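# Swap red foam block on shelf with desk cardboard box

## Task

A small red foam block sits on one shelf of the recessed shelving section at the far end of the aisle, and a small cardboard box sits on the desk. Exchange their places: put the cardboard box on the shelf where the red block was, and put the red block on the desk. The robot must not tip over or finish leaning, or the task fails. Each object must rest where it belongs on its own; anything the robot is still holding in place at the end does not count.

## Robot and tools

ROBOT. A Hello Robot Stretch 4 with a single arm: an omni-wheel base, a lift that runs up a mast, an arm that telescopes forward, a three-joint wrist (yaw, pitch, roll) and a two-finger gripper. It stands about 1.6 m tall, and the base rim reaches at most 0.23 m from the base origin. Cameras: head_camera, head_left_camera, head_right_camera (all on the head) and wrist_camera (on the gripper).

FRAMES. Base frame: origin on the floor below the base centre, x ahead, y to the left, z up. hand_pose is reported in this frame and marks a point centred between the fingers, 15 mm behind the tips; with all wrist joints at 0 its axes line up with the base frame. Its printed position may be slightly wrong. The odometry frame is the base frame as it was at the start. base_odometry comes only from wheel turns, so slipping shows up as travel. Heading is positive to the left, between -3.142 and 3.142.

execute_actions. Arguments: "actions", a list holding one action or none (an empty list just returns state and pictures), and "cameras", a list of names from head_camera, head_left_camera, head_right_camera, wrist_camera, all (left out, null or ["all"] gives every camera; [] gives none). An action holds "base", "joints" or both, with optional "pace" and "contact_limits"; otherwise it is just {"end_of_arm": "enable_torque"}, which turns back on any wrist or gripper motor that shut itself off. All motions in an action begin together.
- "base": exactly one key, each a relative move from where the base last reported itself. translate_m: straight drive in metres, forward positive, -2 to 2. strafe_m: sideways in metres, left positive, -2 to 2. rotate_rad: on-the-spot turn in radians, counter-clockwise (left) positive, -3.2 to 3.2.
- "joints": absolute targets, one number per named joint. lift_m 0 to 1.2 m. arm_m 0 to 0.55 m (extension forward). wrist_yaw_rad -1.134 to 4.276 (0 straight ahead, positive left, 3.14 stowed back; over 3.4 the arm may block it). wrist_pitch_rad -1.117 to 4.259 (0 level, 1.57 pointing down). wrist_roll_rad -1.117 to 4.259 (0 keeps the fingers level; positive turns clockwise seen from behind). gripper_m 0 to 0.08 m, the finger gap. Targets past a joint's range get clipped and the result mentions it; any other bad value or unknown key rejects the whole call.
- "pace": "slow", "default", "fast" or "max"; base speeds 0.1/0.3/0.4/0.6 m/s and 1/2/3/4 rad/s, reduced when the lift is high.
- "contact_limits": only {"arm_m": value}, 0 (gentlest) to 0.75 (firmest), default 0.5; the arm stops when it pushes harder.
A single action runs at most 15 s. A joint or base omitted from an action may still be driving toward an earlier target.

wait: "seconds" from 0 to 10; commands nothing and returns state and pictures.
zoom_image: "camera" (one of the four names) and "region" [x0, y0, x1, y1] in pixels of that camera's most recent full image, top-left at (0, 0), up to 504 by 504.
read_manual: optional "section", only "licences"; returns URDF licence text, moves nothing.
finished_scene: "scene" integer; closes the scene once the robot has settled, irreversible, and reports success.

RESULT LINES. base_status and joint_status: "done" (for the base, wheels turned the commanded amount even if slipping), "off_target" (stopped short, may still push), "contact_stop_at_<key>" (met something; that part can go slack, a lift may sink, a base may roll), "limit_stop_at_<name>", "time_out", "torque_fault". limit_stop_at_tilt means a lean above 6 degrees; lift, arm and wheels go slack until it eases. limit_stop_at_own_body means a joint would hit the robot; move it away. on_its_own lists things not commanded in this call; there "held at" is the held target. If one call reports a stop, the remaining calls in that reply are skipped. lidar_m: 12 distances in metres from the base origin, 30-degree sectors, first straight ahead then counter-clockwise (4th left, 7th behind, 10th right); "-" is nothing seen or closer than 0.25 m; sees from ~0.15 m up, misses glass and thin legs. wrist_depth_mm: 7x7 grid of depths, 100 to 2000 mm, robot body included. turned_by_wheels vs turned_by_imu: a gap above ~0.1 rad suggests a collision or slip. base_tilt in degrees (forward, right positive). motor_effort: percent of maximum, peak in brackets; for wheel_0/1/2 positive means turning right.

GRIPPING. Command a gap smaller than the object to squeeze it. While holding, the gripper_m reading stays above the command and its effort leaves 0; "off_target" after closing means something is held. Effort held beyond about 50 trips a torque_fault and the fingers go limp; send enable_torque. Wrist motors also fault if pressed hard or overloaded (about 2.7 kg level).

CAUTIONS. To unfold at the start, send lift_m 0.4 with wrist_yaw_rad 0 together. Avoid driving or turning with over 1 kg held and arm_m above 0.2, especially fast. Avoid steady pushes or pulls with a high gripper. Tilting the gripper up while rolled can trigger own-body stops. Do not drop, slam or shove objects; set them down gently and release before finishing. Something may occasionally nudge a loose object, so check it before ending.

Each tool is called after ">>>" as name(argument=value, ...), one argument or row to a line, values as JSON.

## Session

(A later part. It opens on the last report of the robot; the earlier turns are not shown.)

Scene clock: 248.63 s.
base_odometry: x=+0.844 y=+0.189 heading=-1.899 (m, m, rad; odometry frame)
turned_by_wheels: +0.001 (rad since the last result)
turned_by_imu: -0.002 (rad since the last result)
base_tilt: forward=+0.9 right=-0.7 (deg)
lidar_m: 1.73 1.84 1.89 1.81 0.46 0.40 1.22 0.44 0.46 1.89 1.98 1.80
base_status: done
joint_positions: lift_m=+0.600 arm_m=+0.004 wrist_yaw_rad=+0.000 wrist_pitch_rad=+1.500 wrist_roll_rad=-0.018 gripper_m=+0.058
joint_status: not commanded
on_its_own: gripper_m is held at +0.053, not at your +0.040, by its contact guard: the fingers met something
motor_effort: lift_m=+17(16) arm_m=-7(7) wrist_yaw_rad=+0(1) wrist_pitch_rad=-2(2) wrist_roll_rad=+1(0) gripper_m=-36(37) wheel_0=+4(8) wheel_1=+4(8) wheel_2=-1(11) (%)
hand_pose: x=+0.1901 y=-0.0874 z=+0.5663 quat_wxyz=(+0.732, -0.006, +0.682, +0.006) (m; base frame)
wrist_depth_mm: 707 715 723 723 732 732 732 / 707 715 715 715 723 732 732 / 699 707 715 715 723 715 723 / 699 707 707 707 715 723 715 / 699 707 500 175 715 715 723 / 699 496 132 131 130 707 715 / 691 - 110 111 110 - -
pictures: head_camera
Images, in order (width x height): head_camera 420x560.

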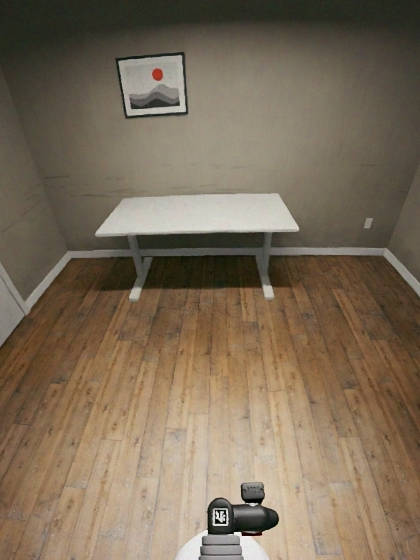

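>>> execute_actions(
  actions=[
    {"base":{"translate_m":1.28},"joints":{"lift_m":0.70,"wrist_pitch_rad":0.253},"pace":"fast"},
  ],
  cameras=["head_camera","wrist_camera"],
)

Scene clock: 254.83 s.
base_odometry: x=+0.432 y=-1.023 heading=-1.898 (m, m, rad; odometry frame)
turned_by_wheels: +0.001 (rad since the last result)
turned_by_imu: -0.002 (rad since the last result)
base_tilt: forward=+0.9 right=-0.7 (deg)
lidar_m: 0.46 0.50 0.69 1.75 1.85 1.65 1.62 1.68 1.95 1.88 0.68 0.48
base_status: done
joint_positions: lift_m=+0.700 arm_m=+0.004 wrist_yaw_rad=+0.000 wrist_pitch_rad=+0.257 wrist_roll_rad=-0.018 gripper_m=+0.058
joint_status: all done
on_its_own: gripper_m is held at +0.053, not at your +0.040, by its contact guard: the fingers met something
motor_effort: lift_m=+21(22) arm_m=-7(7) wrist_yaw_rad=+0(1) wrist_pitch_rad=-11(17) wrist_roll_rad=+1(0) gripper_m=-35(36) wheel_0=+4(10) wheel_1=+4(10) wheel_2=+1(15) (%)
hand_pose: x=+0.3808 y=-0.0874 z=+0.8241 quat_wxyz=(+0.992, -0.009, +0.128, +0.001) (m; base frame)
wrist_depth_mm: 946 946 931 931 917 917 931 / 976 991 976 976 960 976 976 / 1025 1008 1008 1008 991 991 991 / 683 676 668 661 640 634 634 / 455 449 442 175 430 427 427 / 338 332 132 131 130 332 322 / 285 - 110 111 110 - -
pictures: head_camera, wrist_camera
camera_calibration (this result's frames):
wrist_camera: T_world_to_cam=[[-0.00805648, -0.999939, 0.00758856, -0.0873761], [-0.2894, -0.00493249, -0.957196, 0.946599], [0.957174, -0.00990775, -0.289342, 0.0267515], [0, 0, 0, 1]] pos_world=[0.247636, -0.0824366, 0.914484]
Images, in order (width x height): head_camera 420x560, wrist_camera 616x392.

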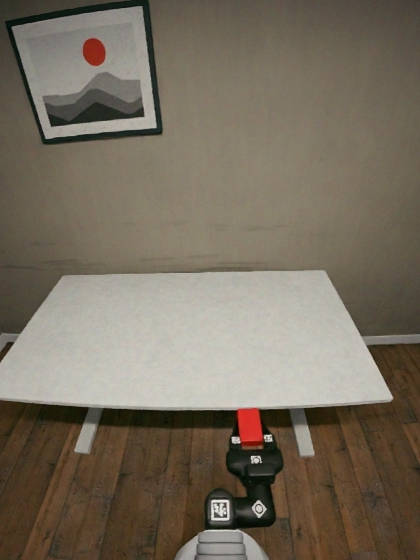

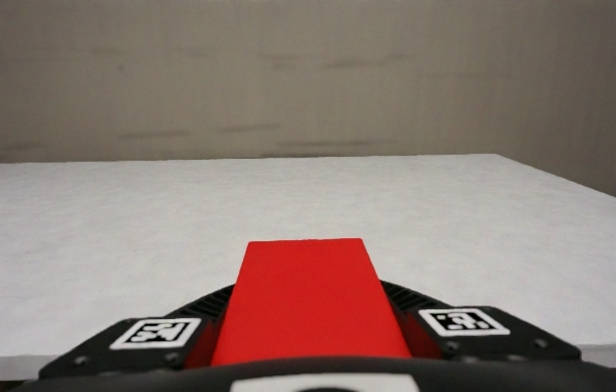

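>>> execute_actions(
  actions=[
    {"joints":{"arm_m":0.33,"lift_m":0.68}},
  ],
  cameras=[],
)

>>> execute_actions(
  actions=[
    {"joints":{"lift_m":0.632},"pace":"slow"},
  ],
  cameras=["wrist_camera"],
)

Scene clock: 260.00 s.
base_odometry: x=+0.432 y=-1.023 heading=-1.898 (m, m, rad; odometry frame)
turned_by_wheels: +0.000 (rad since the last result)
turned_by_imu: +0.002 (rad since the last result)
base_tilt: forward=+0.9 right=-0.7 (deg)
lidar_m: 0.44 0.47 0.67 1.74 1.89 1.63 1.62 1.67 1.96 1.88 0.67 0.47
base_status: not commanded
joint_positions: lift_m=+0.680 arm_m=+0.329 wrist_yaw_rad=+0.000 wrist_pitch_rad=+0.256 wrist_roll_rad=-0.018 gripper_m=+0.058
joint_status: all done
on_its_own: gripper_m is held at +0.053, not at your +0.040, by its contact guard: the fingers met something
motor_effort: lift_m=+16(19) arm_m=+7(5) wrist_yaw_rad=+1(0) wrist_pitch_rad=-10(11) wrist_roll_rad=+0(0) gripper_m=-36(36) wheel_0=+4(4) wheel_1=+4(4) wheel_2=+1(1) (%)
hand_pose: x=+0.7054 y=-0.0874 z=+0.8046 quat_wxyz=(+0.992, -0.009, +0.128, +0.001) (m; base frame)
wrist_depth_mm: 654 654 647 640 640 640 640 / 683 676 676 668 683 668 668 / 715 707 707 707 699 699 699 / 609 603 591 574 574 559 559 / 402 397 392 175 384 382 377 / 300 297 132 131 130 294 286 / 250 - 110 111 109 - -
pictures: none
No camera images: the call's "cameras" was empty. Leave "cameras" out to get every camera's image.

Scene clock: 261.27 s.
base_odometry: x=+0.432 y=-1.023 heading=-1.898 (m, m, rad; odometry frame)
turned_by_wheels: +0.000 (rad since the last result)
turned_by_imu: +0.000 (rad since the last result)
base_tilt: forward=+0.9 right=-0.7 (deg)
lidar_m: 0.48 0.50 0.71 1.74 1.87 1.66 1.60 1.67 1.96 1.89 0.67 0.49
base_status: not commanded
joint_positions: lift_m=+0.632 arm_m=+0.329 wrist_yaw_rad=+0.000 wrist_pitch_rad=+0.256 wrist_roll_rad=-0.018 gripper_m=+0.058
joint_status: all done
on_its_own: gripper_m is held at +0.053, not at your +0.040, by its contact guard: the fingers met something
motor_effort: lift_m=+16(14) arm_m=+7(7) wrist_yaw_rad=+1(0) wrist_pitch_rad=-10(10) wrist_roll_rad=+1(1) gripper_m=-36(37) wheel_0=+4(4) wheel_1=+4(4) wheel_2=+1(1) (%)
hand_pose: x=+0.7054 y=-0.0874 z=+0.7566 quat_wxyz=(+0.992, -0.009, +0.128, +0.001) (m; base frame)
wrist_depth_mm: 647 640 647 647 640 640 647 / 676 676 676 668 668 676 668 / 707 699 699 691 691 691 683 / 439 433 427 421 415 407 402 / 290 287 283 175 278 274 273 / 217 215 132 131 130 213 208 / 180 - 110 111 109 - -
pictures: wrist_camera
camera_calibration (this result's frames):
wrist_camera: T_world_to_cam=[[-0.00804974, -0.999939, 0.00758584, -0.0842494], [-0.289103, -0.00493491, -0.957285, 0.9758], [0.957264, -0.00989898, -0.289045, -0.303785], [0, 0, 0, 1]] pos_world=[0.572231, -0.082436, 0.84695]
Images, in order (width x height): wrist_camera 616x392.

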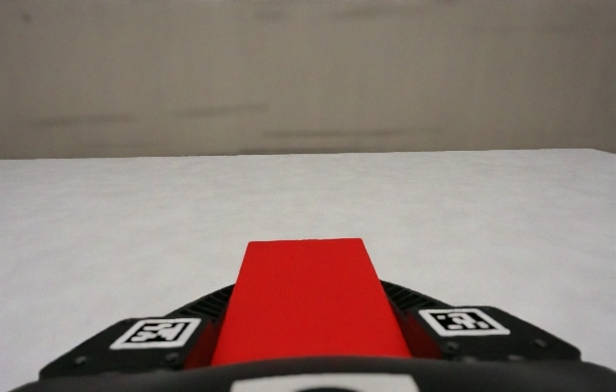

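>>> execute_actions(
  actions=[
    {"joints":{"lift_m":0.629},"pace":"slow"},
  ],
  cameras=[],
)

>>> execute_actions(
  actions=[
    {"joints":{"gripper_m":0.08}},
  ],
  cameras=[],
)

>>> execute_actions(
  actions=[
    {"joints":{"lift_m":0.70},"pace":"fast"},
  ],
  cameras=[],
)

>>> execute_actions(
  actions=[
    {"joints":{"arm_m":0.02},"pace":"fast"},
  ],
  cameras=["head_camera","wrist_camera"],
)

Scene clock: 265.57 s.
base_odometry: x=+0.432 y=-1.023 heading=-1.898 (m, m, rad; odometry frame)
turned_by_wheels: +0.000 (rad since the last result)
turned_by_imu: +0.001 (rad since the last result)
base_tilt: forward=+0.9 right=-0.7 (deg)
lidar_m: 0.45 0.48 0.68 1.75 1.86 1.66 1.63 1.68 1.96 1.88 0.67 0.49
base_status: not commanded
joint_positions: lift_m=+0.629 arm_m=+0.329 wrist_yaw_rad=+0.000 wrist_pitch_rad=+0.255 wrist_roll_rad=-0.018 gripper_m=+0.058
joint_status: all done
on_its_own: gripper_m is held at +0.053, not at your +0.040, by its contact guard: the fingers met something
motor_effort: lift_m=+15(13) arm_m=+7(7) wrist_yaw_rad=+1(0) wrist_pitch_rad=-7(9) wrist_roll_rad=+1(2) gripper_m=-37(37) wheel_0=+4(4) wheel_1=+4(4) wheel_2=+1(1) (%)
hand_pose: x=+0.7054 y=-0.0874 z=+0.7538 quat_wxyz=(+0.992, -0.009, +0.127, +0.001) (m; base frame)
wrist_depth_mm: 654 640 647 647 647 640 640 / 676 668 676 668 668 668 676 / 707 707 691 699 691 691 683 / 436 427 421 415 410 402 397 / 287 282 279 175 273 271 270 / 213 211 132 131 130 210 204 / 177 - 110 112 109 - -
pictures: none
No camera images: the call's "cameras" was empty. Leave "cameras" out to get every camera's image.

Scene clock: 266.50 s.
base_odometry: x=+0.432 y=-1.023 heading=-1.898 (m, m, rad; odometry frame)
turned_by_wheels: +0.000 (rad since the last result)
turned_by_imu: +0.000 (rad since the last result)
base_tilt: forward=+0.9 right=-0.7 (deg)
lidar_m: 0.47 0.47 0.69 1.75 1.85 1.67 1.63 1.68 1.95 1.88 0.66 0.50
base_status: not commanded
joint_positions: lift_m=+0.629 arm_m=+0.329 wrist_yaw_rad=+0.000 wrist_pitch_rad=+0.256 wrist_roll_rad=-0.018 gripper_m=+0.080
joint_status: all done
motor_effort: lift_m=+16(16) arm_m=+7(7) wrist_yaw_rad=+1(1) wrist_pitch_rad=-8(7) wrist_roll_rad=+0(0) gripper_m=+2(30) wheel_0=+4(4) wheel_1=+4(4) wheel_2=+1(1) (%)
hand_pose: x=+0.7054 y=-0.0874 z=+0.7537 quat_wxyz=(+0.992, -0.009, +0.127, +0.001) (m; base frame)
wrist_depth_mm: 654 647 647 647 640 640 640 / 676 676 668 676 676 661 668 / 699 699 699 691 691 683 683 / 430 427 418 410 404 399 399 / 285 282 278 174 271 270 267 / 213 210 138 130 136 113 213 / - - 114 111 113 - -
pictures: none
No camera images: the call's "cameras" was empty. Leave "cameras" out to get every camera's image.

Scene clock: 267.53 s.
base_odometry: x=+0.432 y=-1.023 heading=-1.898 (m, m, rad; odometry frame)
turned_by_wheels: +0.000 (rad since the last result)
turned_by_imu: +0.000 (rad since the last result)
base_tilt: forward=+0.9 right=-0.7 (deg)
lidar_m: 0.47 0.48 0.69 1.75 1.87 1.66 1.62 1.68 1.95 1.88 0.68 0.47
base_status: not commanded
joint_positions: lift_m=+0.700 arm_m=+0.329 wrist_yaw_rad=+0.000 wrist_pitch_rad=+0.256 wrist_roll_rad=-0.018 gripper_m=+0.080
joint_status: all done
motor_effort: lift_m=+21(24) arm_m=+7(7) wrist_yaw_rad=+0(2) wrist_pitch_rad=-9(10) wrist_roll_rad=+0(1) gripper_m=+1(1) wheel_0=+4(4) wheel_1=+4(4) wheel_2=+1(1) (%)
hand_pose: x=+0.7054 y=-0.0874 z=+0.8242 quat_wxyz=(+0.992, -0.009, +0.128, +0.001) (m; base frame)
wrist_depth_mm: 647 647 647 647 647 640 640 / 676 676 676 676 668 676 668 / 707 707 707 707 699 699 699 / 683 676 661 647 640 627 621 / 442 442 436 436 430 424 421 / 334 332 296 327 165 113 334 / - - 176 245 238 - -
pictures: none
No camera images: the call's "cameras" was empty. Leave "cameras" out to get every camera's image.

Scene clock: 269.27 s.
base_odometry: x=+0.432 y=-1.023 heading=-1.898 (m, m, rad; odometry frame)
turned_by_wheels: +0.000 (rad since the last result)
turned_by_imu: +0.001 (rad since the last result)
base_tilt: forward=+0.9 right=-0.7 (deg)
lidar_m: 0.46 0.49 0.68 1.73 1.88 1.65 1.63 1.67 1.96 1.89 0.67 0.48
base_status: not commanded
joint_positions: lift_m=+0.700 arm_m=+0.021 wrist_yaw_rad=+0.000 wrist_pitch_rad=+0.256 wrist_roll_rad=-0.018 gripper_m=+0.080
joint_status: all done
motor_effort: lift_m=+21(22) arm_m=-7(4) wrist_yaw_rad=+2(0) wrist_pitch_rad=-10(9) wrist_roll_rad=+1(1) gripper_m=+3(2) wheel_0=+4(4) wheel_1=+4(4) wheel_2=+1(1) (%)
hand_pose: x=+0.3979 y=-0.0875 z=+0.8242 quat_wxyz=(+0.992, -0.009, +0.128, +0.001) (m; base frame)
wrist_depth_mm: 917 931 917 917 931 904 917 / 976 976 960 946 946 960 946 / 1042 1008 991 991 976 976 991 / 691 676 661 661 647 634 634 / 455 449 442 421 433 430 424 / 338 336 300 327 165 113 338 / - - 204 281 272 - -
pictures: head_camera, wrist_camera
camera_calibration (this result's frames):
wrist_camera: T_world_to_cam=[[-0.00844524, -0.999936, 0.00758352, -0.0871593], [-0.288886, -0.0048207, -0.957351, 0.951559], [0.957326, -0.0102758, -0.288826, 0.0099239], [0, 0, 0, 1]] pos_world=[0.264655, -0.0824646, 0.914504]
Images, in order (width x height): head_camera 420x560, wrist_camera 616x392.

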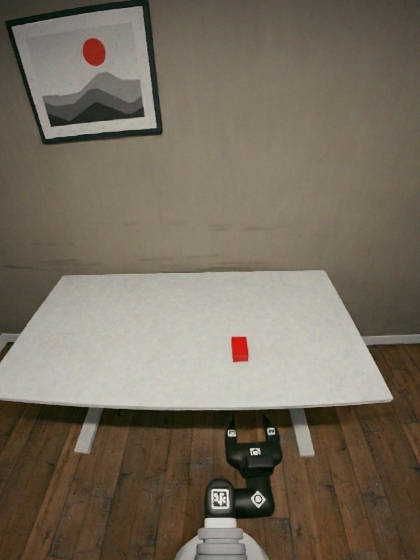

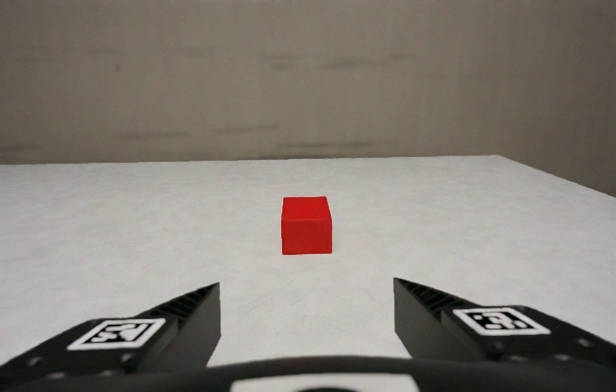

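>>> finished_scene(
  scene=1,
)

The scene is finished: the task was done.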